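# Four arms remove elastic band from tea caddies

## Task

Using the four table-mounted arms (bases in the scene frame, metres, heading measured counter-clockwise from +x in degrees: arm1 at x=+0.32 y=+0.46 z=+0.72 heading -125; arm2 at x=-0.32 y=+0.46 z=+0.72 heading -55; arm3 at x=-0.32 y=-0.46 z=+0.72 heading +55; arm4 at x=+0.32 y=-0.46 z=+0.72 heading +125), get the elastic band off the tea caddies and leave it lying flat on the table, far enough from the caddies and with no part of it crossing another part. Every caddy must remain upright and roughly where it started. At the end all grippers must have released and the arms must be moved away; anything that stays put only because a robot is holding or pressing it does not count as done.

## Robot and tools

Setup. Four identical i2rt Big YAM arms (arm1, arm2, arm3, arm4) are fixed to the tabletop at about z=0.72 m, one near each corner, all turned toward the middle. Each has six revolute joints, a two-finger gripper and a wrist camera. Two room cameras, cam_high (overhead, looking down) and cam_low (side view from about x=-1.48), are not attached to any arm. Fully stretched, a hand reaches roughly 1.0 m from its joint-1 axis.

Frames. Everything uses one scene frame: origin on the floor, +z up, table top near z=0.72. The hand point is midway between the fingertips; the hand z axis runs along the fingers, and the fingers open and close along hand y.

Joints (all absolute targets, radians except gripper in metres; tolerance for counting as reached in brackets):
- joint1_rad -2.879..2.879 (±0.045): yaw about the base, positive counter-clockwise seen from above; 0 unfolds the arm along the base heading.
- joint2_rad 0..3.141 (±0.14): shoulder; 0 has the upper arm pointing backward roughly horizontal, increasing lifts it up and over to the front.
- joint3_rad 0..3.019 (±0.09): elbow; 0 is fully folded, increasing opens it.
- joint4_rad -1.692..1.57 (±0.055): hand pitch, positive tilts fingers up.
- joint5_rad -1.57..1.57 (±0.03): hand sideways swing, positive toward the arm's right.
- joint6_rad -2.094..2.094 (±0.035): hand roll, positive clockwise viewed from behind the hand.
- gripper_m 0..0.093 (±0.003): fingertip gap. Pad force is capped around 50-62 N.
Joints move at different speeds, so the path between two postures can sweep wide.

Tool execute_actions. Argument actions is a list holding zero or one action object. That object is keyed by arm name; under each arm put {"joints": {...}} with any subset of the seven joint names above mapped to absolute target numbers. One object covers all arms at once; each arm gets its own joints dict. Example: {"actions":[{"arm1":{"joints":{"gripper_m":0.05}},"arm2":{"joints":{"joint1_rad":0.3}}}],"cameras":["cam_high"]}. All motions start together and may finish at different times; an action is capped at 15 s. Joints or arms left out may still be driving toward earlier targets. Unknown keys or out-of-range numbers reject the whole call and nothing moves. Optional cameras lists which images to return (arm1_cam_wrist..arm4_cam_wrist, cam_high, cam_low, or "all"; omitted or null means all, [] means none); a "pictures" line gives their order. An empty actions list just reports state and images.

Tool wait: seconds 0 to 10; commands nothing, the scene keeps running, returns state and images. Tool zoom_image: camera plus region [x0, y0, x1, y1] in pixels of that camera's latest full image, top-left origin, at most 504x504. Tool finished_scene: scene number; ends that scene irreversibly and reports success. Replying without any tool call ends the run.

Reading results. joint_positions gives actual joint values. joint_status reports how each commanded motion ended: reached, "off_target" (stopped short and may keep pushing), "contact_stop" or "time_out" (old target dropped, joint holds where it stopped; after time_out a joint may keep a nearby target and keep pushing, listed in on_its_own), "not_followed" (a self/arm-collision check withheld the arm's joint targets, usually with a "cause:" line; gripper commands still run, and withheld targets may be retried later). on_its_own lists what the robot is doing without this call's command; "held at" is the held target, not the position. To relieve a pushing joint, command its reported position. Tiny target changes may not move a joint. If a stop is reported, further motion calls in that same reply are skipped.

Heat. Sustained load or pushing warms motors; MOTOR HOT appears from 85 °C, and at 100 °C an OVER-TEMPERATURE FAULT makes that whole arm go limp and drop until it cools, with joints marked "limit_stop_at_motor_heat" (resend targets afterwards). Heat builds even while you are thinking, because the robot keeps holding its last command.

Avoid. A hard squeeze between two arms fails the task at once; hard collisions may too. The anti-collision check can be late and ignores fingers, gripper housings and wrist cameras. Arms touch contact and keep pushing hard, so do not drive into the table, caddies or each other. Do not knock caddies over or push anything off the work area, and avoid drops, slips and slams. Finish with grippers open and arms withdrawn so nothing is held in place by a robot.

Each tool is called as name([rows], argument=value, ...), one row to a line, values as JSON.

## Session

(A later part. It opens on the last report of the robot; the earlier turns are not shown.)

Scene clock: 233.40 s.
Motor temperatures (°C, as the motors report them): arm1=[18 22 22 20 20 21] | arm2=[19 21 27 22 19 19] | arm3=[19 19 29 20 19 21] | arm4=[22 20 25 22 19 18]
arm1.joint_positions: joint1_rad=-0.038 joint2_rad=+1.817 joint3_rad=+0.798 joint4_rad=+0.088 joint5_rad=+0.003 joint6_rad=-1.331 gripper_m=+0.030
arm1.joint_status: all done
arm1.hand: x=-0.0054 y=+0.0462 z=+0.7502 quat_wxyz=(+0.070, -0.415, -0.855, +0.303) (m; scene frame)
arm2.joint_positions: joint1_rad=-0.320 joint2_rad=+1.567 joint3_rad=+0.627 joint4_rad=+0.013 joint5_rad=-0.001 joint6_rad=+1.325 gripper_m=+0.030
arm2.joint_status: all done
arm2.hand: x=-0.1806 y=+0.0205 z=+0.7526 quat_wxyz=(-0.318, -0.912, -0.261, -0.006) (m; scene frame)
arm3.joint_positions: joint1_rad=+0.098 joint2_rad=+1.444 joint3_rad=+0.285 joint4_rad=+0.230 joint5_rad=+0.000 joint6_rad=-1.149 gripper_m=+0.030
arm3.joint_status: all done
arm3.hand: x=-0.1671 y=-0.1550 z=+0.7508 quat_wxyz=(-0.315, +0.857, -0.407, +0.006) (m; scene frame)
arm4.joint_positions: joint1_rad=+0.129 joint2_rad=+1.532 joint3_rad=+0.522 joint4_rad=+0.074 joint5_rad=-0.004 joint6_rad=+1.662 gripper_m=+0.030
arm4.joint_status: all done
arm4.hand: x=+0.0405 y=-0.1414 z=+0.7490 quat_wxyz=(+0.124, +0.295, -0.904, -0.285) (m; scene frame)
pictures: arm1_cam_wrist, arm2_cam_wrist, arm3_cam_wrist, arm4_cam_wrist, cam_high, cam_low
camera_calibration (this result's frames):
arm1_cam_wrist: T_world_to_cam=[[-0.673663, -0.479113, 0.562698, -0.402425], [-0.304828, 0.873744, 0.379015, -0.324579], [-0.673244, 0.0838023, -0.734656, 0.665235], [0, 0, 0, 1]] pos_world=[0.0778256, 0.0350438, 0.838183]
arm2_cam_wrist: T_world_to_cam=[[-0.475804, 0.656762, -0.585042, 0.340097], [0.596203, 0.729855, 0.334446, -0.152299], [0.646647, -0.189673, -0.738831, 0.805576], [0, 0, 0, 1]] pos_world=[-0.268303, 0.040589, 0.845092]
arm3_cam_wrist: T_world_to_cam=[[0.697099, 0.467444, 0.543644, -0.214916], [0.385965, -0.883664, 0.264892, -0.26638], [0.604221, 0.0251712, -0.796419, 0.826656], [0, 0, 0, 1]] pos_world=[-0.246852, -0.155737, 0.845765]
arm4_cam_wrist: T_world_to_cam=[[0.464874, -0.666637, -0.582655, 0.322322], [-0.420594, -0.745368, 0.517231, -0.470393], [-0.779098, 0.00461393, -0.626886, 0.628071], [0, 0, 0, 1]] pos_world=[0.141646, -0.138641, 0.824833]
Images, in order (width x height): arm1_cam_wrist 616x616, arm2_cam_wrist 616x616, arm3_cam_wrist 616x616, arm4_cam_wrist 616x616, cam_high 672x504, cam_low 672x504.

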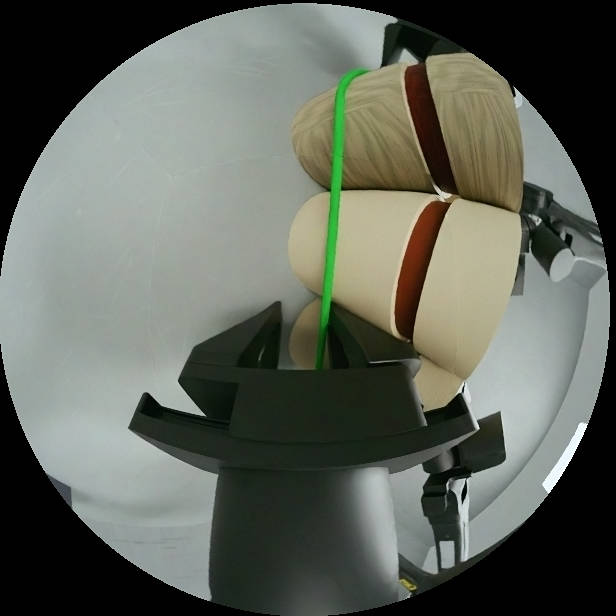

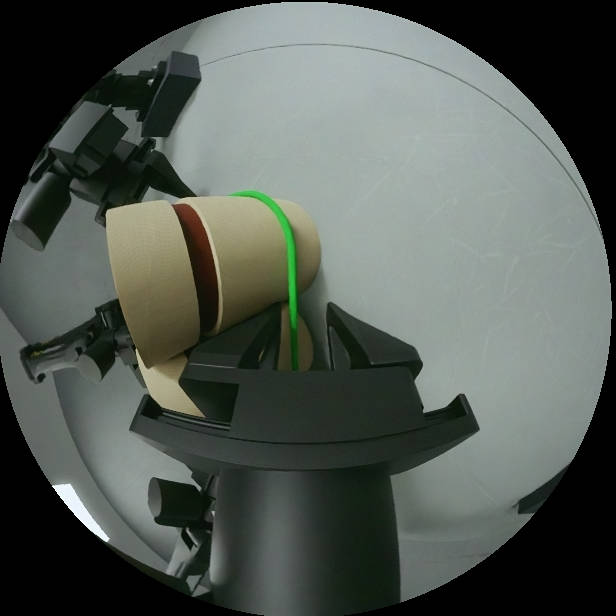

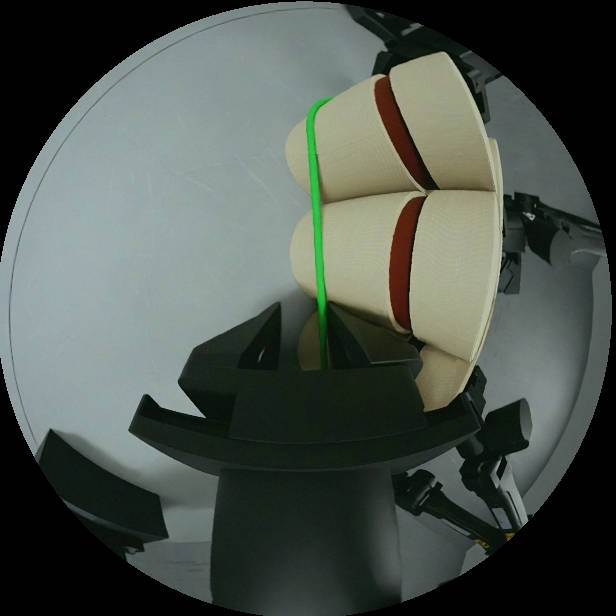

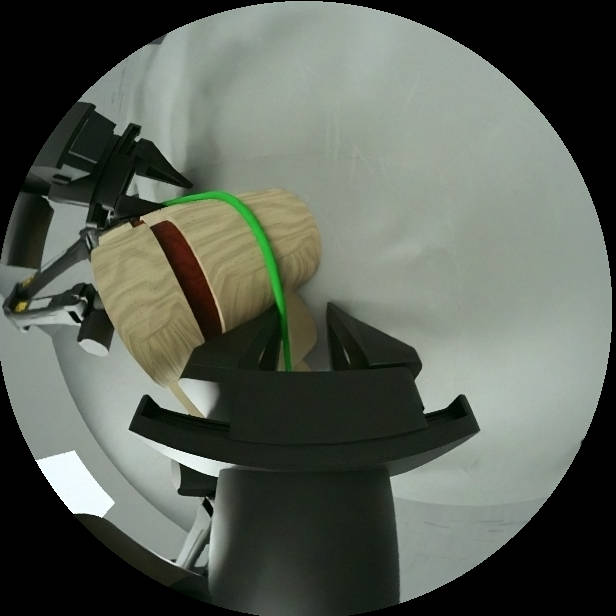

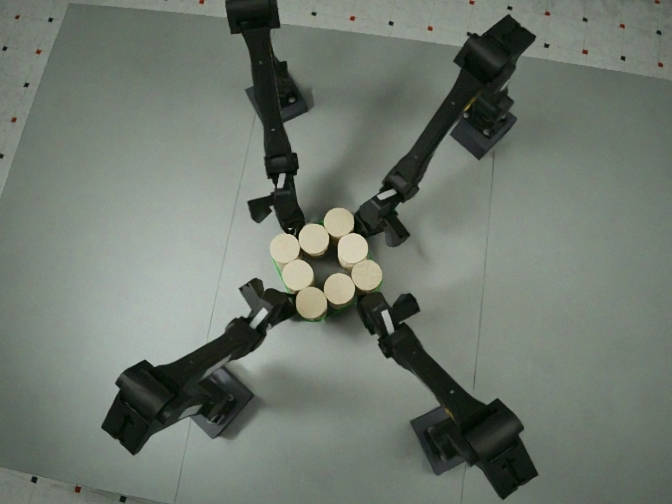

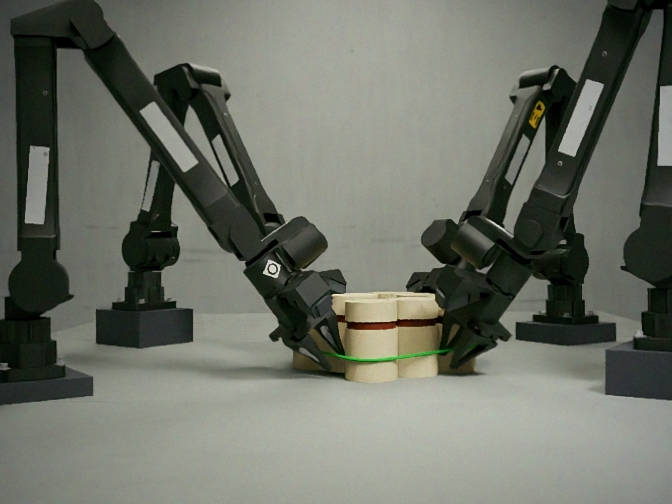

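zoom_image(camera="cam_low", region=[280, 300, 500, 400])

zoom_image(camera="arm3_cam_wrist", region=[250, 260, 390, 380])

zoom_image(camera="arm2_cam_wrist", region=[230, 260, 370, 380])

Region (280, 300, 500, 400) of cam_low's 672x504 image, scaled by 2.291, with more detail than that image has; it fills the top 229 rows of this view, and the rest is white.

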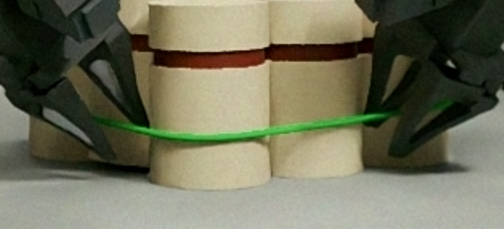

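Region (250, 260, 390, 380) of arm3_cam_wrist's 616x616 image, scaled by 3.600, with more detail than that image has; it fills the top 432 rows of this view, and the rest is white.

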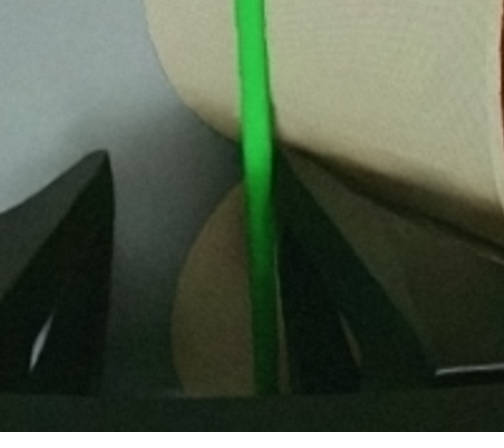

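Region (230, 260, 370, 380) of arm2_cam_wrist's 616x616 image, scaled by 3.600, with more detail than that image has; it fills the top 432 rows of this view, and the rest is white.

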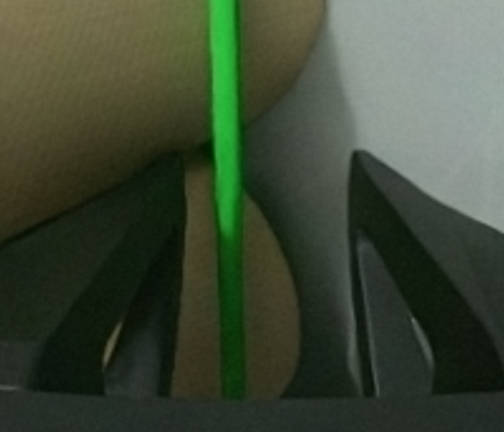

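execute_actions([
  {"arm1":{"joints":{"joint2_rad":1.855,"joint4_rad":0.146}},"arm2":{"joints":{"joint2_rad":1.615,"joint4_rad":0.084}},"arm3":{"joints":{"joint2_rad":1.511,"joint4_rad":0.311}},"arm4":{"joints":{"joint2_rad":1.561,"joint4_rad":0.139}}},
], cameras=["cam_low"])

execute_actions([
  {"arm1":{"joints":{"gripper_m":0}},"arm2":{"joints":{"gripper_m":0}},"arm3":{"joints":{"gripper_m":0}},"arm4":{"joints":{"gripper_m":0}}},
])

Scene clock: 248.53 s.
Motor temperatures (°C, as the motors report them): arm1=[18 22 22 20 20 21] | arm2=[19 21 27 22 19 19] | arm3=[19 19 28 20 19 21] | arm4=[22 20 24 22 19 18]
arm1.joint_positions: joint1_rad=-0.039 joint2_rad=+1.831 joint3_rad=+0.798 joint4_rad=+0.116 joint5_rad=+0.006 joint6_rad=-1.331 gripper_m=+0.030
arm1.joint_status: all done
arm1.hand: x=-0.0082 y=+0.0445 z=+0.7473 quat_wxyz=(+0.073, -0.415, -0.853, +0.309) (m; scene frame)
arm2.joint_positions: joint1_rad=-0.317 joint2_rad=+1.610 joint3_rad=+0.627 joint4_rad=+0.059 joint5_rad=-0.002 joint6_rad=+1.325 gripper_m=+0.030
arm2.joint_status: all done
arm2.hand: x=-0.1782 y=+0.0176 z=+0.7406 quat_wxyz=(-0.319, -0.911, -0.262, -0.007) (m; scene frame)
arm3.joint_positions: joint1_rad=+0.098 joint2_rad=+1.496 joint3_rad=+0.285 joint4_rad=+0.280 joint5_rad=+0.003 joint6_rad=-1.147 gripper_m=+0.030
arm3.joint_status: all done
arm3.hand: x=-0.1661 y=-0.1540 z=+0.7416 quat_wxyz=(-0.315, +0.857, -0.408, +0.007) (m; scene frame)
arm4.joint_positions: joint1_rad=+0.134 joint2_rad=+1.553 joint3_rad=+0.522 joint4_rad=+0.107 joint5_rad=-0.007 joint6_rad=+1.662 gripper_m=+0.030
arm4.joint_status: all done
arm4.hand: x=+0.0366 y=-0.1405 z=+0.7450 quat_wxyz=(+0.128, +0.296, -0.901, -0.289) (m; scene frame)
pictures: cam_low
Images, in order (width x height): cam_low 672x504.

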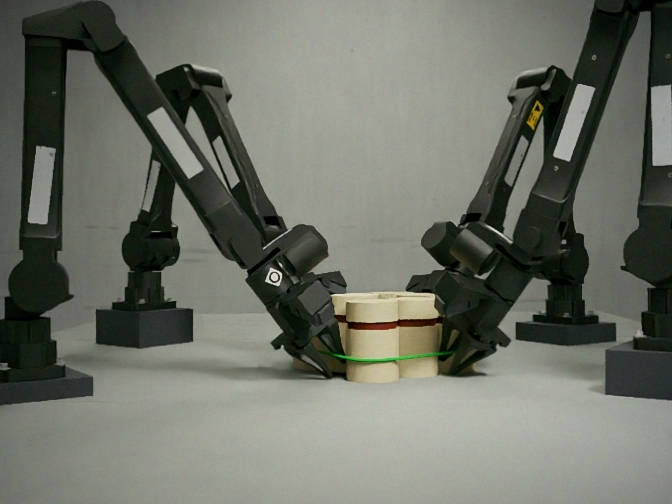

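Scene clock: 249.07 s.
Motor temperatures (°C, as the motors report them): arm1=[18 22 22 20 20 21] | arm2=[19 21 27 22 19 19] | arm3=[19 19 28 20 19 21] | arm4=[22 20 24 22 19 18]
arm1.joint_positions: joint1_rad=-0.039 joint2_rad=+1.831 joint3_rad=+0.798 joint4_rad=+0.133 joint5_rad=+0.004 joint6_rad=-1.331 gripper_m=+0.003
arm1.joint_status: all done
arm1.hand: x=-0.0098 y=+0.0416 z=+0.7497 quat_wxyz=(+0.073, -0.413, -0.851, +0.317) (m; scene frame)
arm2.joint_positions: joint1_rad=-0.317 joint2_rad=+1.610 joint3_rad=+0.627 joint4_rad=+0.066 joint5_rad=-0.002 joint6_rad=+1.325 gripper_m=+0.003
arm2.joint_status: all done
arm2.hand: x=-0.1778 y=+0.0162 z=+0.7417 quat_wxyz=(-0.323, -0.909, -0.262, -0.007) (m; scene frame)
arm3.joint_positions: joint1_rad=+0.098 joint2_rad=+1.496 joint3_rad=+0.289 joint4_rad=+0.293 joint5_rad=+0.003 joint6_rad=-1.147 gripper_m=+0.002
arm3.joint_status: all done
arm3.hand: x=-0.1639 y=-0.1497 z=+0.7447 quat_wxyz=(-0.323, +0.855, -0.407, +0.007) (m; scene frame)
arm4.joint_positions: joint1_rad=+0.134 joint2_rad=+1.553 joint3_rad=+0.522 joint4_rad=+0.121 joint5_rad=-0.003 joint6_rad=+1.662 gripper_m=+0.002
arm4.joint_status: all done
arm4.hand: x=+0.0353 y=-0.1380 z=+0.7471 quat_wxyz=(+0.129, +0.295, -0.900, -0.295) (m; scene frame)
pictures: arm1_cam_wrist, arm2_cam_wrist, arm3_cam_wrist, arm4_cam_wrist, cam_high, cam_low
camera_calibration (this result's frames):
arm1_cam_wrist: T_world_to_cam=[[-0.663019, -0.464786, 0.586839, -0.425824], [-0.296459, 0.882842, 0.364282, -0.310962], [-0.687399, 0.0675523, -0.723131, 0.654192], [0, 0, 0, 1]] pos_world=[0.075175, 0.032421, 0.836234]
arm2_cam_wrist: T_world_to_cam=[[-0.476513, 0.648584, -0.593527, 0.344203], [0.59195, 0.735836, 0.328848, -0.143954], [0.650024, -0.194638, -0.734565, 0.792379], [0, 0, 0, 1]] pos_world=[-0.265834, 0.0369091, 0.833686]
arm3_cam_wrist: T_world_to_cam=[[0.693886, 0.457883, 0.555756, -0.227313], [0.381298, -0.888347, 0.255834, -0.256018], [0.610847, 0.0343891, -0.791002, 0.818232], [0, 0, 0, 1]] pos_world=[-0.244466, -0.151488, 0.839052]
arm4_cam_wrist: T_world_to_cam=[[0.458046, -0.6538, -0.602278, 0.342514], [-0.410013, -0.756545, 0.509439, -0.465062], [-0.788722, 0.0135955, -0.614599, 0.6152], [0, 0, 0, 1]] pos_world=[0.137653, -0.136269, 0.821312]
Images, in order (width x height): arm1_cam_wrist 616x616, arm2_cam_wrist 616x616, arm3_cam_wrist 616x616, arm4_cam_wrist 616x616, cam_high 672x504, cam_low 672x504.

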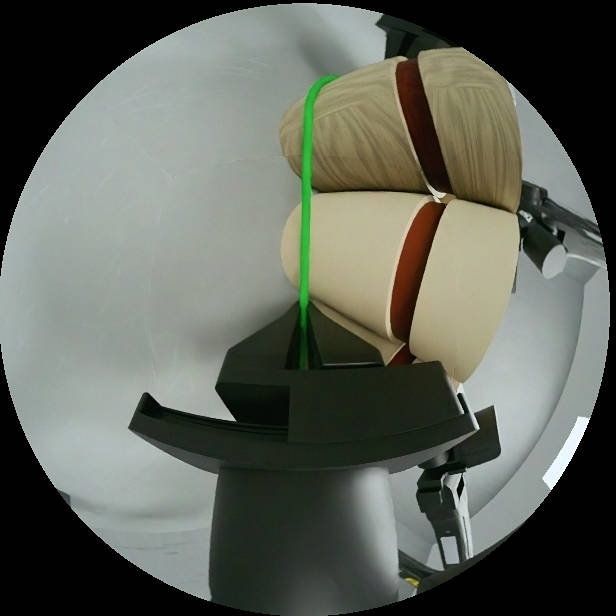

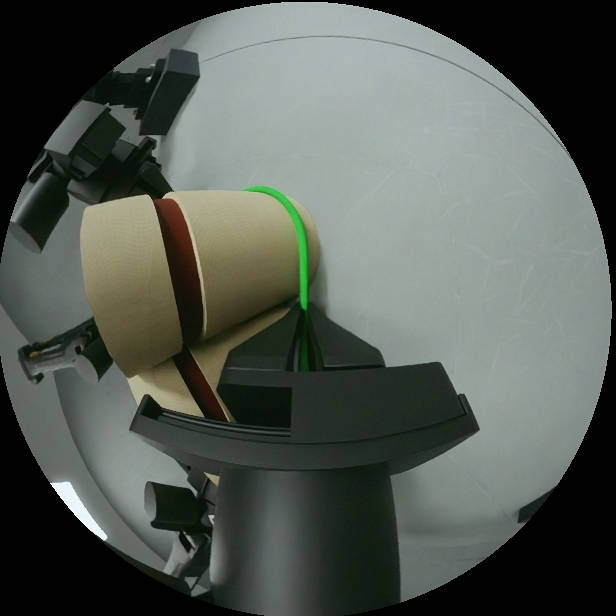

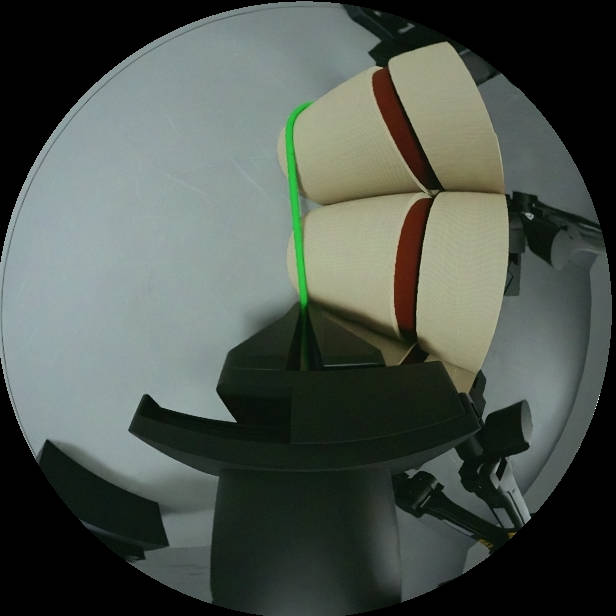

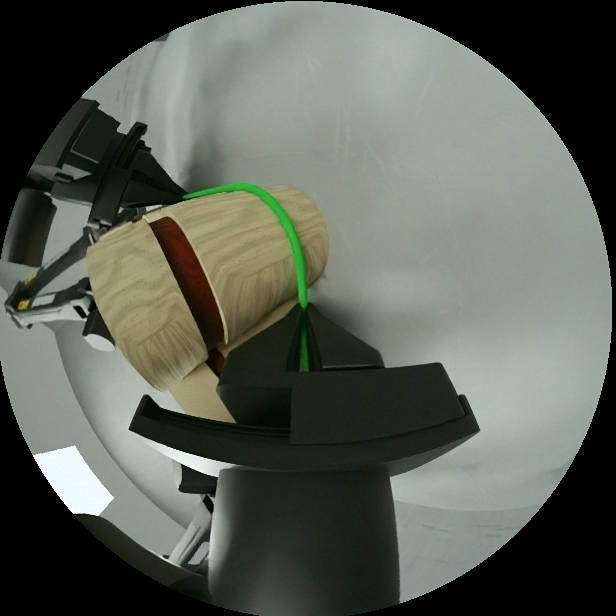

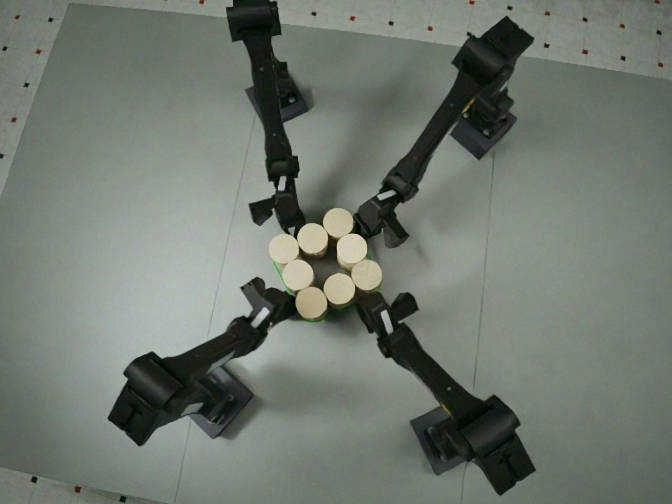

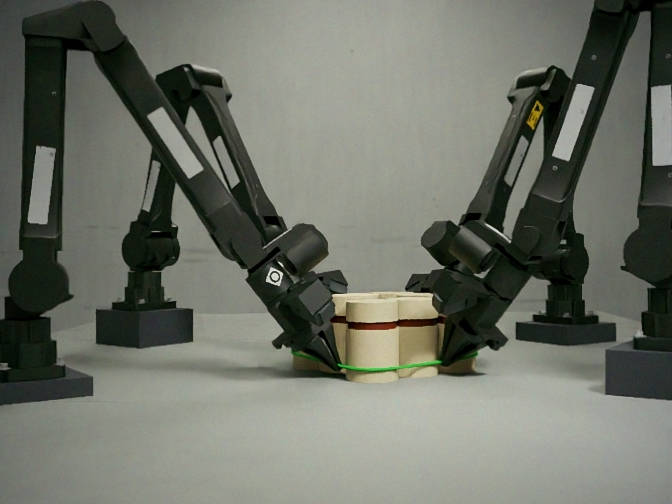

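execute_actions([
  {"arm1":{"joints":{"joint1_rad":-0.085,"joint2_rad":1.70,"joint3_rad":0.662,"joint4_rad":0.12}},"arm2":{"joints":{"joint1_rad":-0.41,"joint2_rad":1.472,"joint3_rad":0.565,"joint4_rad":-0.015}},"arm3":{"joints":{"joint1_rad":0.066,"joint2_rad":1.215,"joint3_rad":0.165,"joint4_rad":0.135}},"arm4":{"joints":{"joint1_rad":0.065,"joint2_rad":1.376,"joint3_rad":0.408,"joint4_rad":0.048}}},
])

Scene clock: 267.53 s.
Motor temperatures (°C, as the motors report them): arm1=[18 22 22 20 20 21] | arm2=[19 21 27 22 19 19] | arm3=[19 19 27 20 19 21] | arm4=[22 20 24 22 19 18]
arm1.joint_positions: joint1_rad=-0.077 joint2_rad=+1.690 joint3_rad=+0.684 joint4_rad=+0.133 joint5_rad=-0.003 joint6_rad=-1.333 gripper_m=+0.003
arm1.joint_status: all done
arm1.hand: x=-0.0009 y=+0.0810 z=+0.7794 quat_wxyz=(+0.079, -0.425, -0.840, +0.329) (m; scene frame)
arm2.joint_positions: joint1_rad=-0.398 joint2_rad=+1.472 joint3_rad=+0.582 joint4_rad=+0.003 joint5_rad=-0.012 joint6_rad=+1.323 gripper_m=+0.003
arm2.joint_status: all done
arm2.hand: x=-0.2165 y=+0.0245 z=+0.7752 quat_wxyz=(-0.337, -0.914, -0.226, +0.002) (m; scene frame)
arm3.joint_positions: joint1_rad=+0.077 joint2_rad=+1.213 joint3_rad=+0.187 joint4_rad=+0.164 joint5_rad=+0.001 joint6_rad=-1.147 gripper_m=+0.002
arm3.joint_status: all done
arm3.hand: x=-0.1746 y=-0.1851 z=+0.7788 quat_wxyz=(-0.347, +0.843, -0.412, +0.011) (m; scene frame)
arm4.joint_positions: joint1_rad=+0.073 joint2_rad=+1.370 joint3_rad=+0.428 joint4_rad=+0.077 joint5_rad=-0.007 joint6_rad=+1.662 gripper_m=+0.002
arm4.joint_status: all done
arm4.hand: x=+0.0750 y=-0.1476 z=+0.7780 quat_wxyz=(+0.129, +0.266, -0.901, -0.319) (m; scene frame)
pictures: arm1_cam_wrist, arm2_cam_wrist, arm3_cam_wrist, arm4_cam_wrist, cam_high, cam_low
camera_calibration (this result's frames):
arm1_cam_wrist: T_world_to_cam=[[-0.668473, -0.429211, 0.607389, -0.437952], [-0.263169, 0.900342, 0.346592, -0.341543], [-0.695619, 0.0718417, -0.71481, 0.672289], [0, 0, 0, 1]] pos_world=[0.0850144, 0.071233, 0.864942]
arm2_cam_wrist: T_world_to_cam=[[-0.418812, 0.665277, -0.618064, 0.371308], [0.640106, 0.699061, 0.318714, -0.118981], [0.644097, -0.262145, -0.718623, 0.831741], [0, 0, 0, 1]] pos_world=[-0.304054, 0.0541894, 0.865121]
arm3_cam_wrist: T_world_to_cam=[[0.689793, 0.417404, 0.591574, -0.258736], [0.357917, -0.906853, 0.222516, -0.273719], [0.629349, 0.0582441, -0.774937, 0.848101], [0, 0, 0, 1]] pos_world=[-0.257309, -0.189622, 0.871193]
arm4_cam_wrist: T_world_to_cam=[[0.400359, -0.658029, -0.637738, 0.36798], [-0.438021, -0.748716, 0.497557, -0.459295], [-0.804891, 0.0801412, -0.587986, 0.655965], [0, 0, 0, 1]] pos_world=[0.179476, -0.15431, 0.848899]
Images, in order (width x height): arm1_cam_wrist 616x616, arm2_cam_wrist 616x616, arm3_cam_wrist 616x616, arm4_cam_wrist 616x616, cam_high 672x504, cam_low 672x504.

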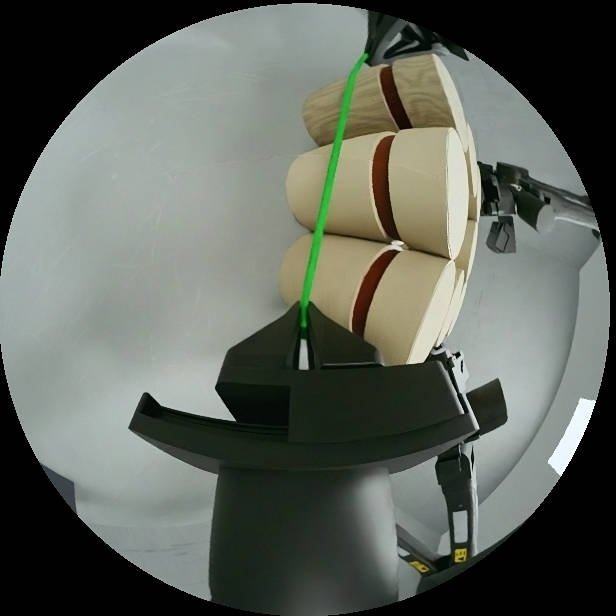

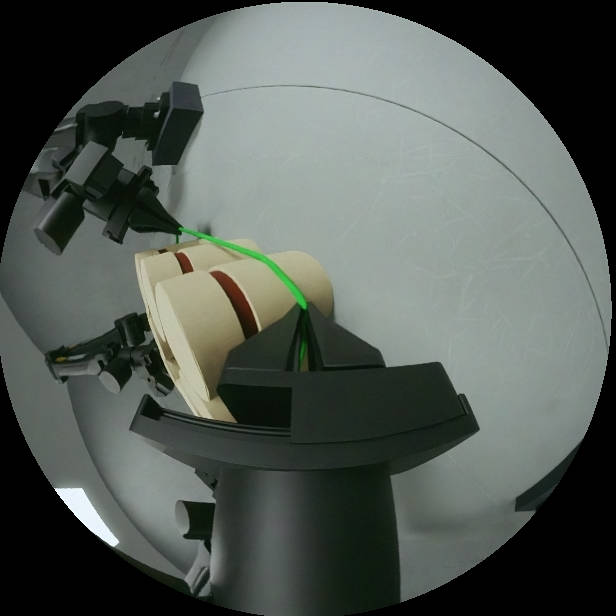

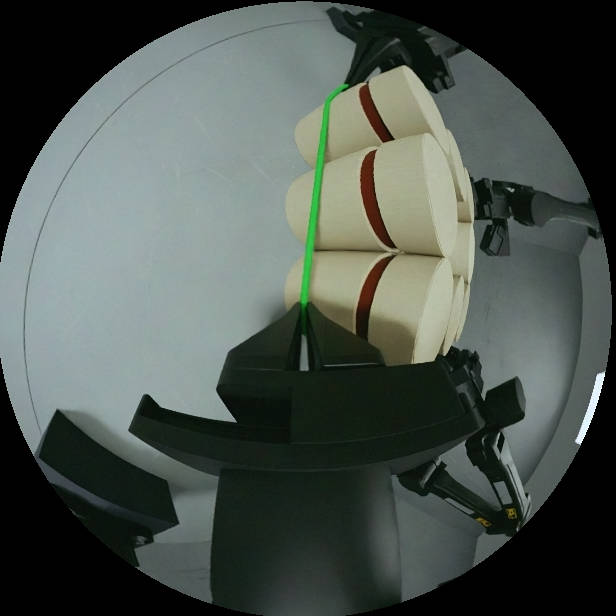

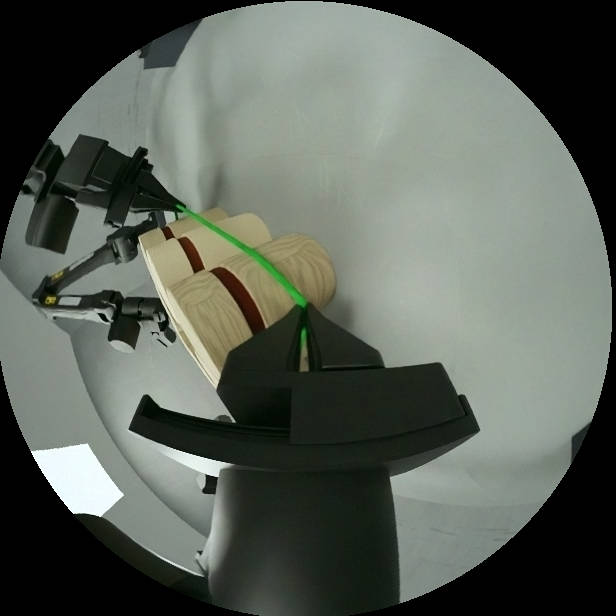

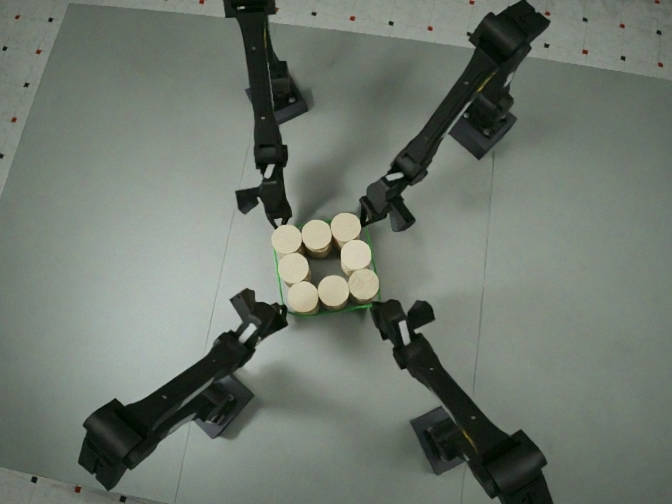

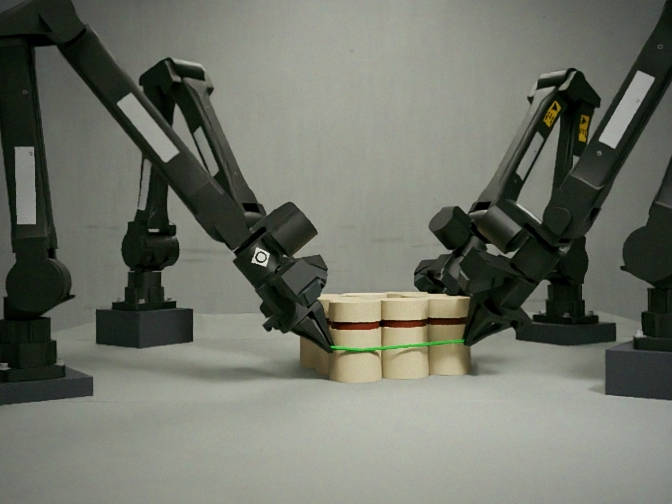

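execute_actions([
  {"arm1":{"joints":{"joint1_rad":-0.198,"joint2_rad":1.70,"joint3_rad":0.735,"joint4_rad":0.05}},"arm2":{"joints":{"joint1_rad":-0.472,"joint2_rad":1.543,"joint3_rad":0.725,"joint4_rad":-0.085}},"arm3":{"joints":{"joint1_rad":-0.117,"joint2_rad":1.16,"joint3_rad":0.205,"joint4_rad":0.04}},"arm4":{"joints":{"joint1_rad":-0.042,"joint2_rad":1.416,"joint3_rad":0.525,"joint4_rad":-0.02}}},
], cameras=["cam_high","cam_low"])

zoom_image(camera="cam_high", region=[250, 190, 410, 340])

Scene clock: 302.20 s.
Motor temperatures (°C, as the motors report them): arm1=[18 22 21 20 20 21] | arm2=[19 21 25 21 20 19] | arm3=[19 19 25 19 19 21] | arm4=[22 20 23 22 19 18]
arm1.joint_positions: joint1_rad=-0.179 joint2_rad=+1.690 joint3_rad=+0.734 joint4_rad=+0.072 joint5_rad=-0.013 joint6_rad=-1.336 gripper_m=+0.003
arm1.joint_status: all done
arm1.hand: x=-0.0467 y=+0.1053 z=+0.7884 quat_wxyz=(+0.091, -0.466, -0.820, +0.320) (m; scene frame)
arm2.joint_positions: joint1_rad=-0.450 joint2_rad=+1.538 joint3_rad=+0.700 joint4_rad=-0.066 joint5_rad=-0.016 joint6_rad=+1.318 gripper_m=+0.003
arm2.joint_status: all done
arm2.hand: x=-0.2318 y=-0.0168 z=+0.7832 quat_wxyz=(-0.329, -0.922, -0.205, +0.009) (m; scene frame)
arm3.joint_positions: joint1_rad=-0.096 joint2_rad=+1.162 joint3_rad=+0.211 joint4_rad=+0.073 joint5_rad=-0.010 joint6_rad=-1.147 gripper_m=+0.002
arm3.joint_status: all done
arm3.hand: x=-0.1299 y=-0.2120 z=+0.7880 quat_wxyz=(-0.338, +0.807, -0.483, +0.034) (m; scene frame)
arm4.joint_positions: joint1_rad=-0.021 joint2_rad=+1.409 joint3_rad=+0.520 joint4_rad=+0.009 joint5_rad=-0.014 joint6_rad=+1.662 gripper_m=+0.002
arm4.joint_status: all done
arm4.hand: x=+0.0892 y=-0.1028 z=+0.7881 quat_wxyz=(+0.115, +0.225, -0.914, -0.317) (m; scene frame)
pictures: cam_high, cam_low
Images, in order (width x height): cam_high 672x504, cam_low 672x504.

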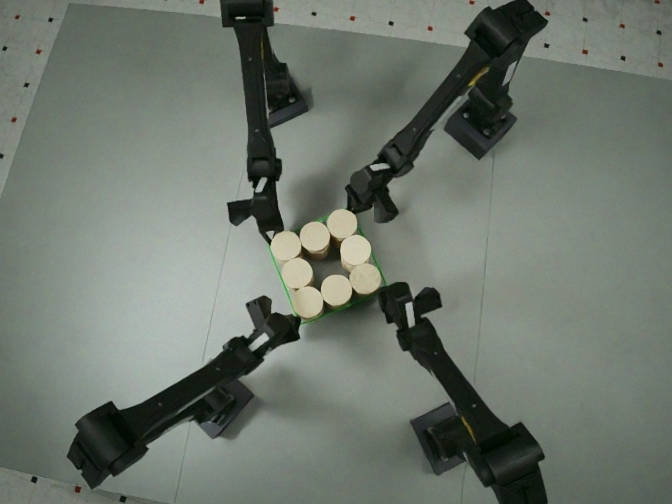

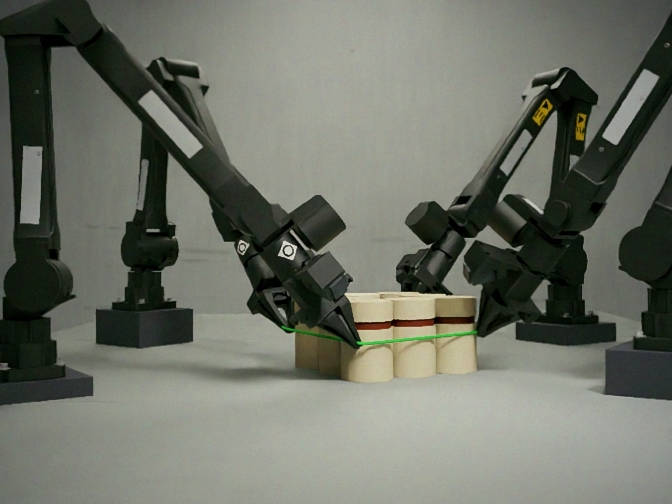

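Region (250, 190, 410, 340) of cam_high's 672x504 image, scaled by 3.150, with more detail than that image has; it fills the top 472 rows of this view, and the rest is white.

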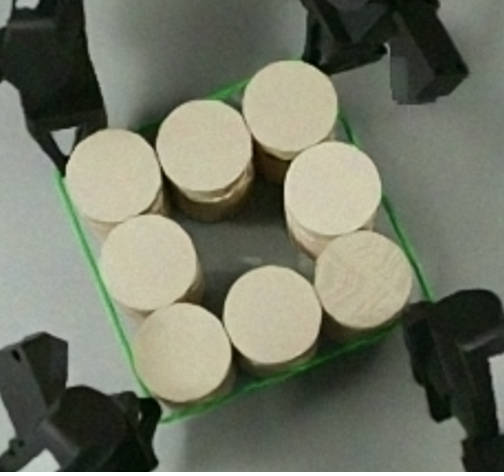

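execute_actions([
  {"arm1":{"joints":{"joint1_rad":-0.255,"joint2_rad":1.66,"joint3_rad":0.655,"joint4_rad":0.06}},"arm2":{"joints":{"joint1_rad":-0.548,"joint2_rad":1.539,"joint3_rad":0.71,"joint4_rad":-0.085}},"arm3":{"joints":{"joint1_rad":-0.2,"joint2_rad":1.05,"joint3_rad":0.13,"joint4_rad":-0.02}},"arm4":{"joints":{"joint1_rad":-0.122,"joint2_rad":1.38,"joint3_rad":0.465,"joint4_rad":-0.02}}},
])

zoom_image(camera="cam_high", region=[250, 190, 410, 340])

Scene clock: 323.13 s.
Motor temperatures (°C, as the motors report them): arm1=[18 22 22 20 20 21] | arm2=[19 21 27 21 20 19] | arm3=[19 19 26 19 19 21] | arm4=[22 20 24 22 19 18]
arm1.joint_positions: joint1_rad=-0.203 joint2_rad=+1.654 joint3_rad=+0.692 joint4_rad=+0.083 joint5_rad=-0.025 joint6_rad=-1.340 gripper_m=+0.003
arm1.joint_status: joint1_rad time_out (moved -0.023 of -0.076); the others done
arm1.on_its_own: joint1_rad reads -0.203 and still pushes toward -0.255 since a time_out
arm1.hand: x=-0.0432 y=+0.1218 z=+0.7922 quat_wxyz=(+0.091, -0.471, -0.815, +0.323) (m; scene frame)
arm2.joint_positions: joint1_rad=-0.489 joint2_rad=+1.538 joint3_rad=+0.700 joint4_rad=-0.066 joint5_rad=-0.039 joint6_rad=+1.315 gripper_m=+0.003
arm2.joint_status: joint1_rad time_out (moved -0.039 of -0.098); the others done
arm2.on_its_own: joint1_rad reads -0.489 and still pushes toward -0.548 since a time_out
arm2.hand: x=-0.2465 y=-0.0192 z=+0.7834 quat_wxyz=(-0.330, -0.924, -0.193, +0.005) (m; scene frame)
arm3.joint_positions: joint1_rad=-0.166 joint2_rad=+1.042 joint3_rad=+0.171 joint4_rad=+0.028 joint5_rad=-0.025 joint6_rad=-1.147 gripper_m=+0.002
arm3.joint_status: all done
arm3.hand: x=-0.1241 y=-0.2343 z=+0.7991 quat_wxyz=(-0.354, +0.786, -0.505, +0.042) (m; scene frame)
arm4.joint_positions: joint1_rad=-0.076 joint2_rad=+1.380 joint3_rad=+0.496 joint4_rad=+0.009 joint5_rad=-0.033 joint6_rad=+1.662 gripper_m=+0.002
arm4.joint_status: joint1_rad time_out (moved -0.055 of -0.101); the others done
arm4.on_its_own: joint1_rad reads -0.076 and still pushes toward -0.122 since a time_out
arm4.hand: x=+0.1104 y=-0.0999 z=+0.7902 quat_wxyz=(+0.116, +0.203, -0.918, -0.320) (m; scene frame)
pictures: arm1_cam_wrist, arm2_cam_wrist, arm3_cam_wrist, arm4_cam_wrist, cam_high, cam_low
camera_calibration (this result's frames):
arm1_cam_wrist: T_world_to_cam=[[-0.717129, -0.352204, 0.601398, -0.463276], [-0.169222, 0.925082, 0.339981, -0.387484], [-0.676085, 0.142041, -0.723003, 0.64789], [0, 0, 0, 1]] pos_world=[0.0402296, 0.10326, 0.878777]
arm2_cam_wrist: T_world_to_cam=[[-0.364696, 0.70308, -0.610472, 0.401039], [0.680997, 0.648528, 0.340081, -0.0794313], [0.635012, -0.291704, -0.71531, 0.840147], [0, 0, 0, 1]] pos_world=[-0.333154, 0.0146249, 0.872802]
arm3_cam_wrist: T_world_to_cam=[[0.767032, 0.235985, 0.596634, -0.322016], [0.146112, -0.969716, 0.195709, -0.360441], [0.62475, -0.06294, -0.778284, 0.808569], [0, 0, 0, 1]] pos_world=[-0.205492, -0.222643, 0.891963]
arm4_cam_wrist: T_world_to_cam=[[0.302418, -0.716144, -0.629032, 0.3911], [-0.526014, -0.675734, 0.516423, -0.412114], [-0.794892, 0.174704, -0.581056, 0.69066], [0, 0, 0, 1]] pos_world=[0.213946, -0.119057, 0.860152]
Images, in order (width x height): arm1_cam_wrist 616x616, arm2_cam_wrist 616x616, arm3_cam_wrist 616x616, arm4_cam_wrist 616x616, cam_high 672x504, cam_low 672x504.

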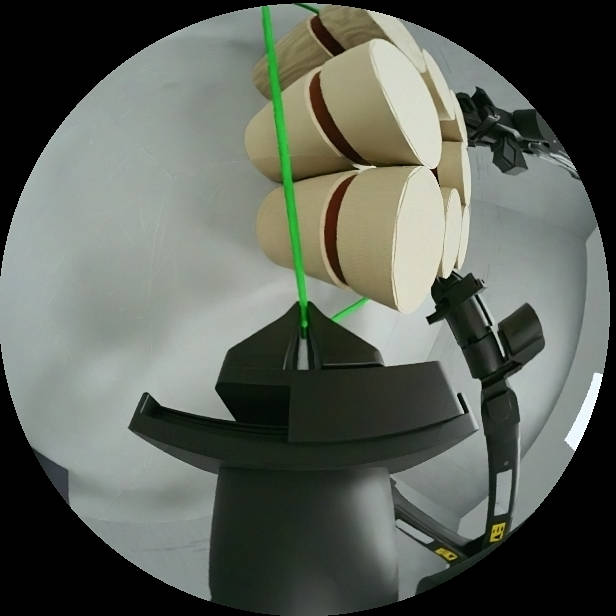

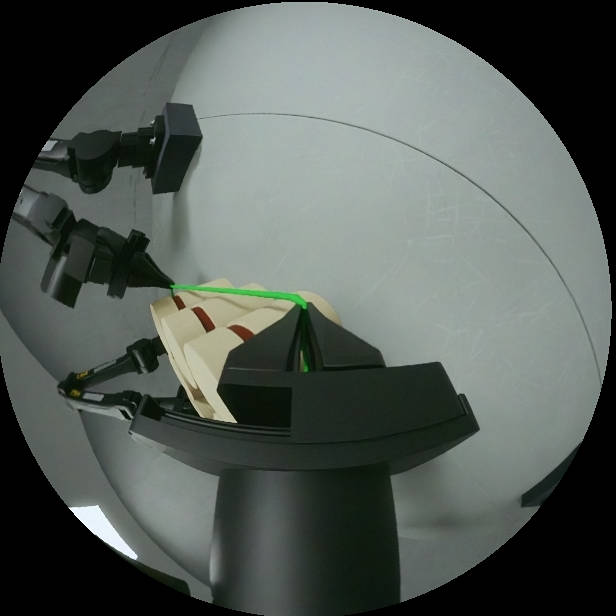

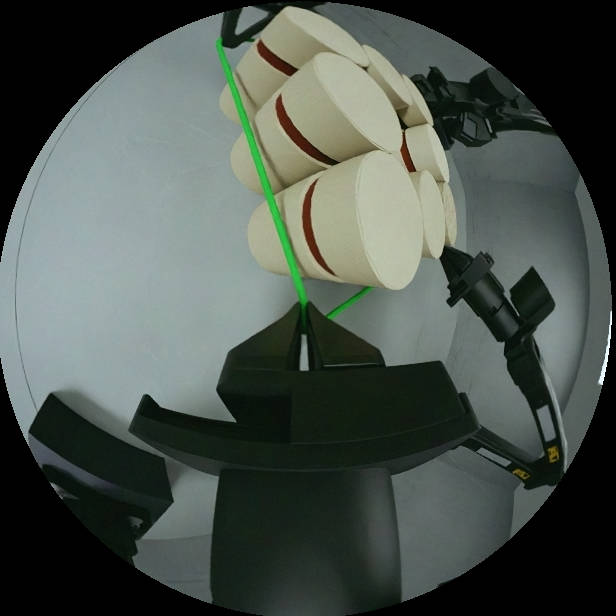

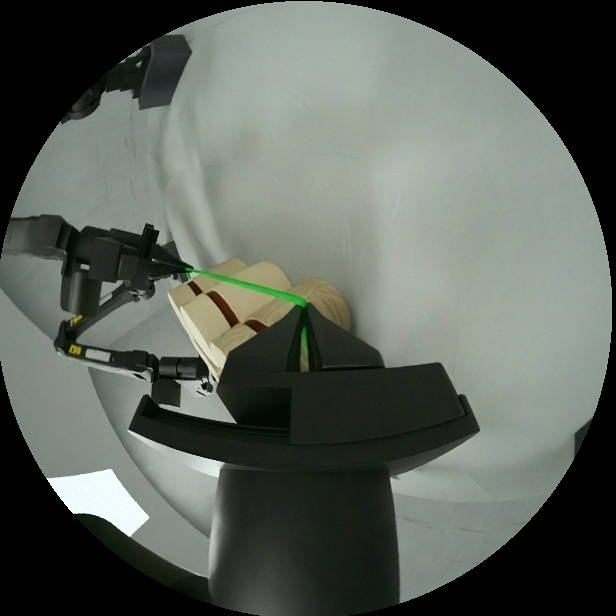

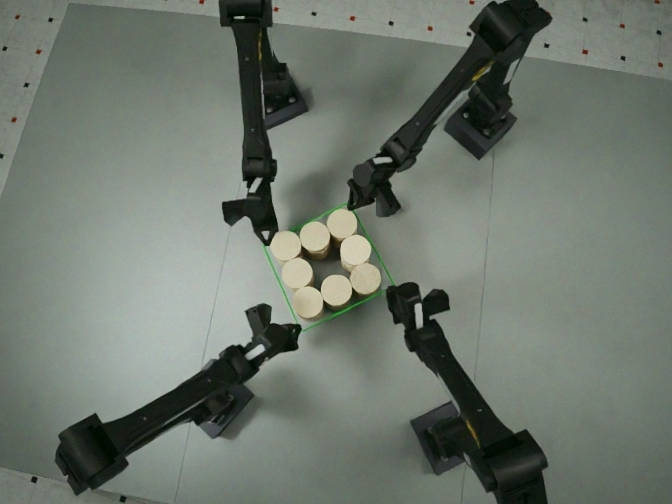

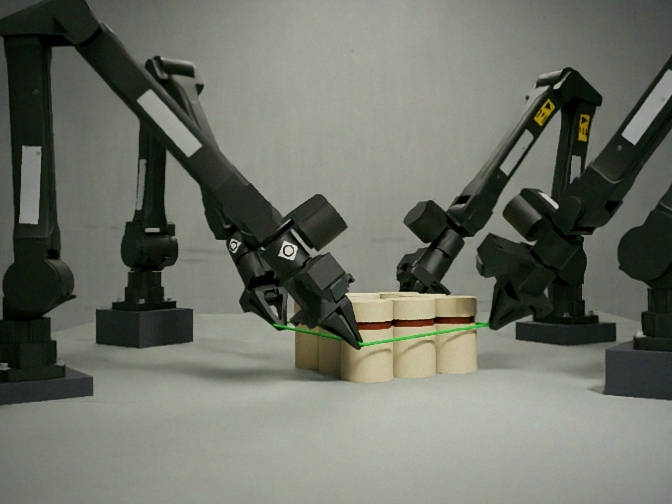

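Region (250, 190, 410, 340) of cam_high's 672x504 image, scaled by 3.150, with more detail than that image has; it fills the top 472 rows of this view, and the rest is white.

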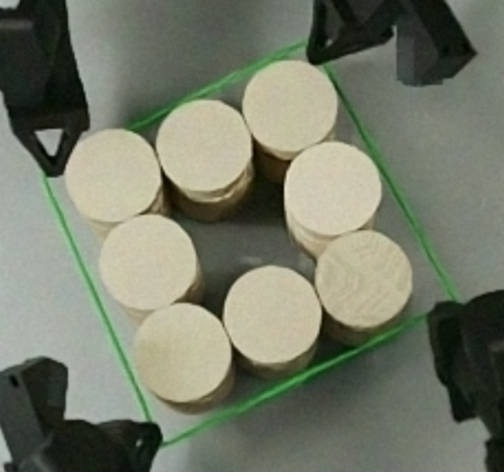

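execute_actions([
  {"arm1":{"joints":{"joint2_rad":1.521,"joint3_rad":0.695,"joint4_rad":-0.105}},"arm2":{"joints":{"joint2_rad":1.401,"joint3_rad":0.73,"joint4_rad":-0.255}},"arm3":{"joints":{"joint2_rad":0.801,"joint3_rad":0.22,"joint4_rad":-0.35}},"arm4":{"joints":{"joint2_rad":1.23,"joint3_rad":0.53,"joint4_rad":-0.229}}},
], cameras=["cam_high","cam_low"])

zoom_image(camera="cam_high", region=[250, 190, 410, 340])

Scene clock: 337.17 s.
Motor temperatures (°C, as the motors report them): arm1=[18 22 21 20 21 21] | arm2=[19 21 27 21 22 19] | arm3=[19 19 26 19 20 21] | arm4=[22 20 23 22 21 18]
arm1.joint_positions: joint1_rad=-0.203 joint2_rad=+1.502 joint3_rad=+0.714 joint4_rad=-0.068 joint5_rad=-0.026 joint6_rad=-1.340 gripper_m=+0.003
arm1.joint_status: all done
arm1.on_its_own: joint1_rad reads -0.203 and still pushes toward -0.255 since a time_out
arm1.hand: x=-0.0414 y=+0.1225 z=+0.8492 quat_wxyz=(+0.094, -0.469, -0.812, +0.334) (m; scene frame)
arm2.joint_positions: joint1_rad=-0.489 joint2_rad=+1.386 joint3_rad=+0.723 joint4_rad=-0.220 joint5_rad=-0.039 joint6_rad=+1.315 gripper_m=+0.003
arm2.joint_status: all done
arm2.on_its_own: joint1_rad reads -0.489 and still pushes toward -0.548 since a time_out
arm2.hand: x=-0.2473 y=-0.0101 z=+0.8393 quat_wxyz=(-0.339, -0.921, -0.192, +0.006) (m; scene frame)
arm3.joint_positions: joint1_rad=-0.166 joint2_rad=+0.796 joint3_rad=+0.234 joint4_rad=-0.288 joint5_rad=-0.028 joint6_rad=-1.147 gripper_m=+0.002
arm3.joint_status: joint4_rad time_out (moved -0.317 of -0.378); the others done
arm3.on_its_own: joint4_rad reads -0.288 and still pushes toward -0.350 since a time_out
arm3.hand: x=-0.1298 y=-0.2399 z=+0.8436 quat_wxyz=(-0.351, +0.788, -0.505, +0.040) (m; scene frame)
arm4.joint_positions: joint1_rad=-0.076 joint2_rad=+1.219 joint3_rad=+0.539 joint4_rad=-0.181 joint5_rad=-0.036 joint6_rad=+1.662 gripper_m=+0.002
arm4.joint_status: all done
arm4.on_its_own: joint1_rad reads -0.076 and still pushes toward -0.122 since a time_out
arm4.hand: x=+0.1119 y=-0.1039 z=+0.8417 quat_wxyz=(+0.119, +0.203, -0.916, -0.325) (m; scene frame)
pictures: cam_high, cam_low
Images, in order (width x height): cam_high 672x504, cam_low 672x504.

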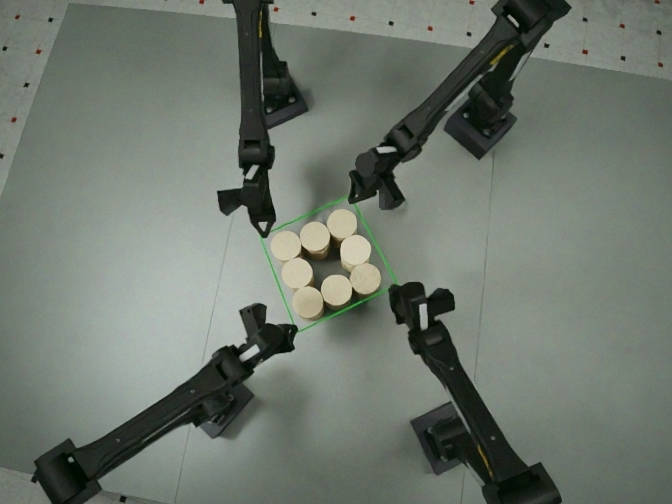

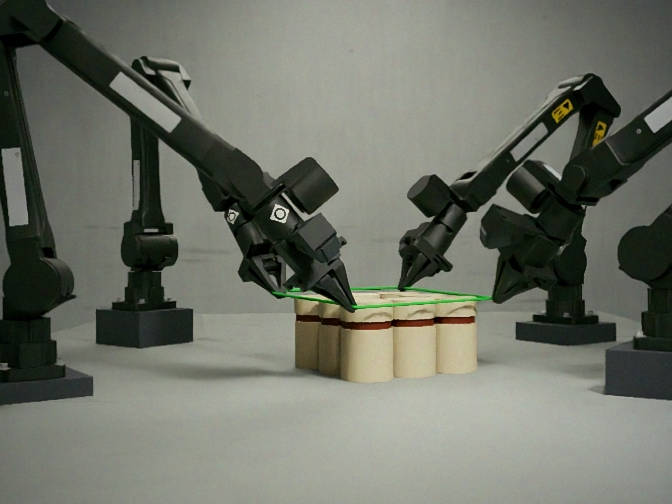

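Region (250, 190, 410, 340) of cam_high's 672x504 image, scaled by 3.150, with more detail than that image has; it fills the top 472 rows of this view, and the rest is white.

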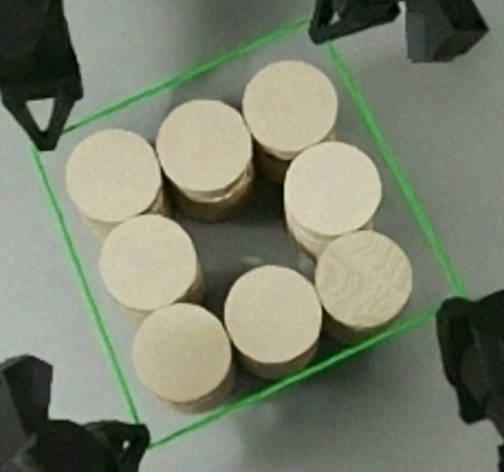

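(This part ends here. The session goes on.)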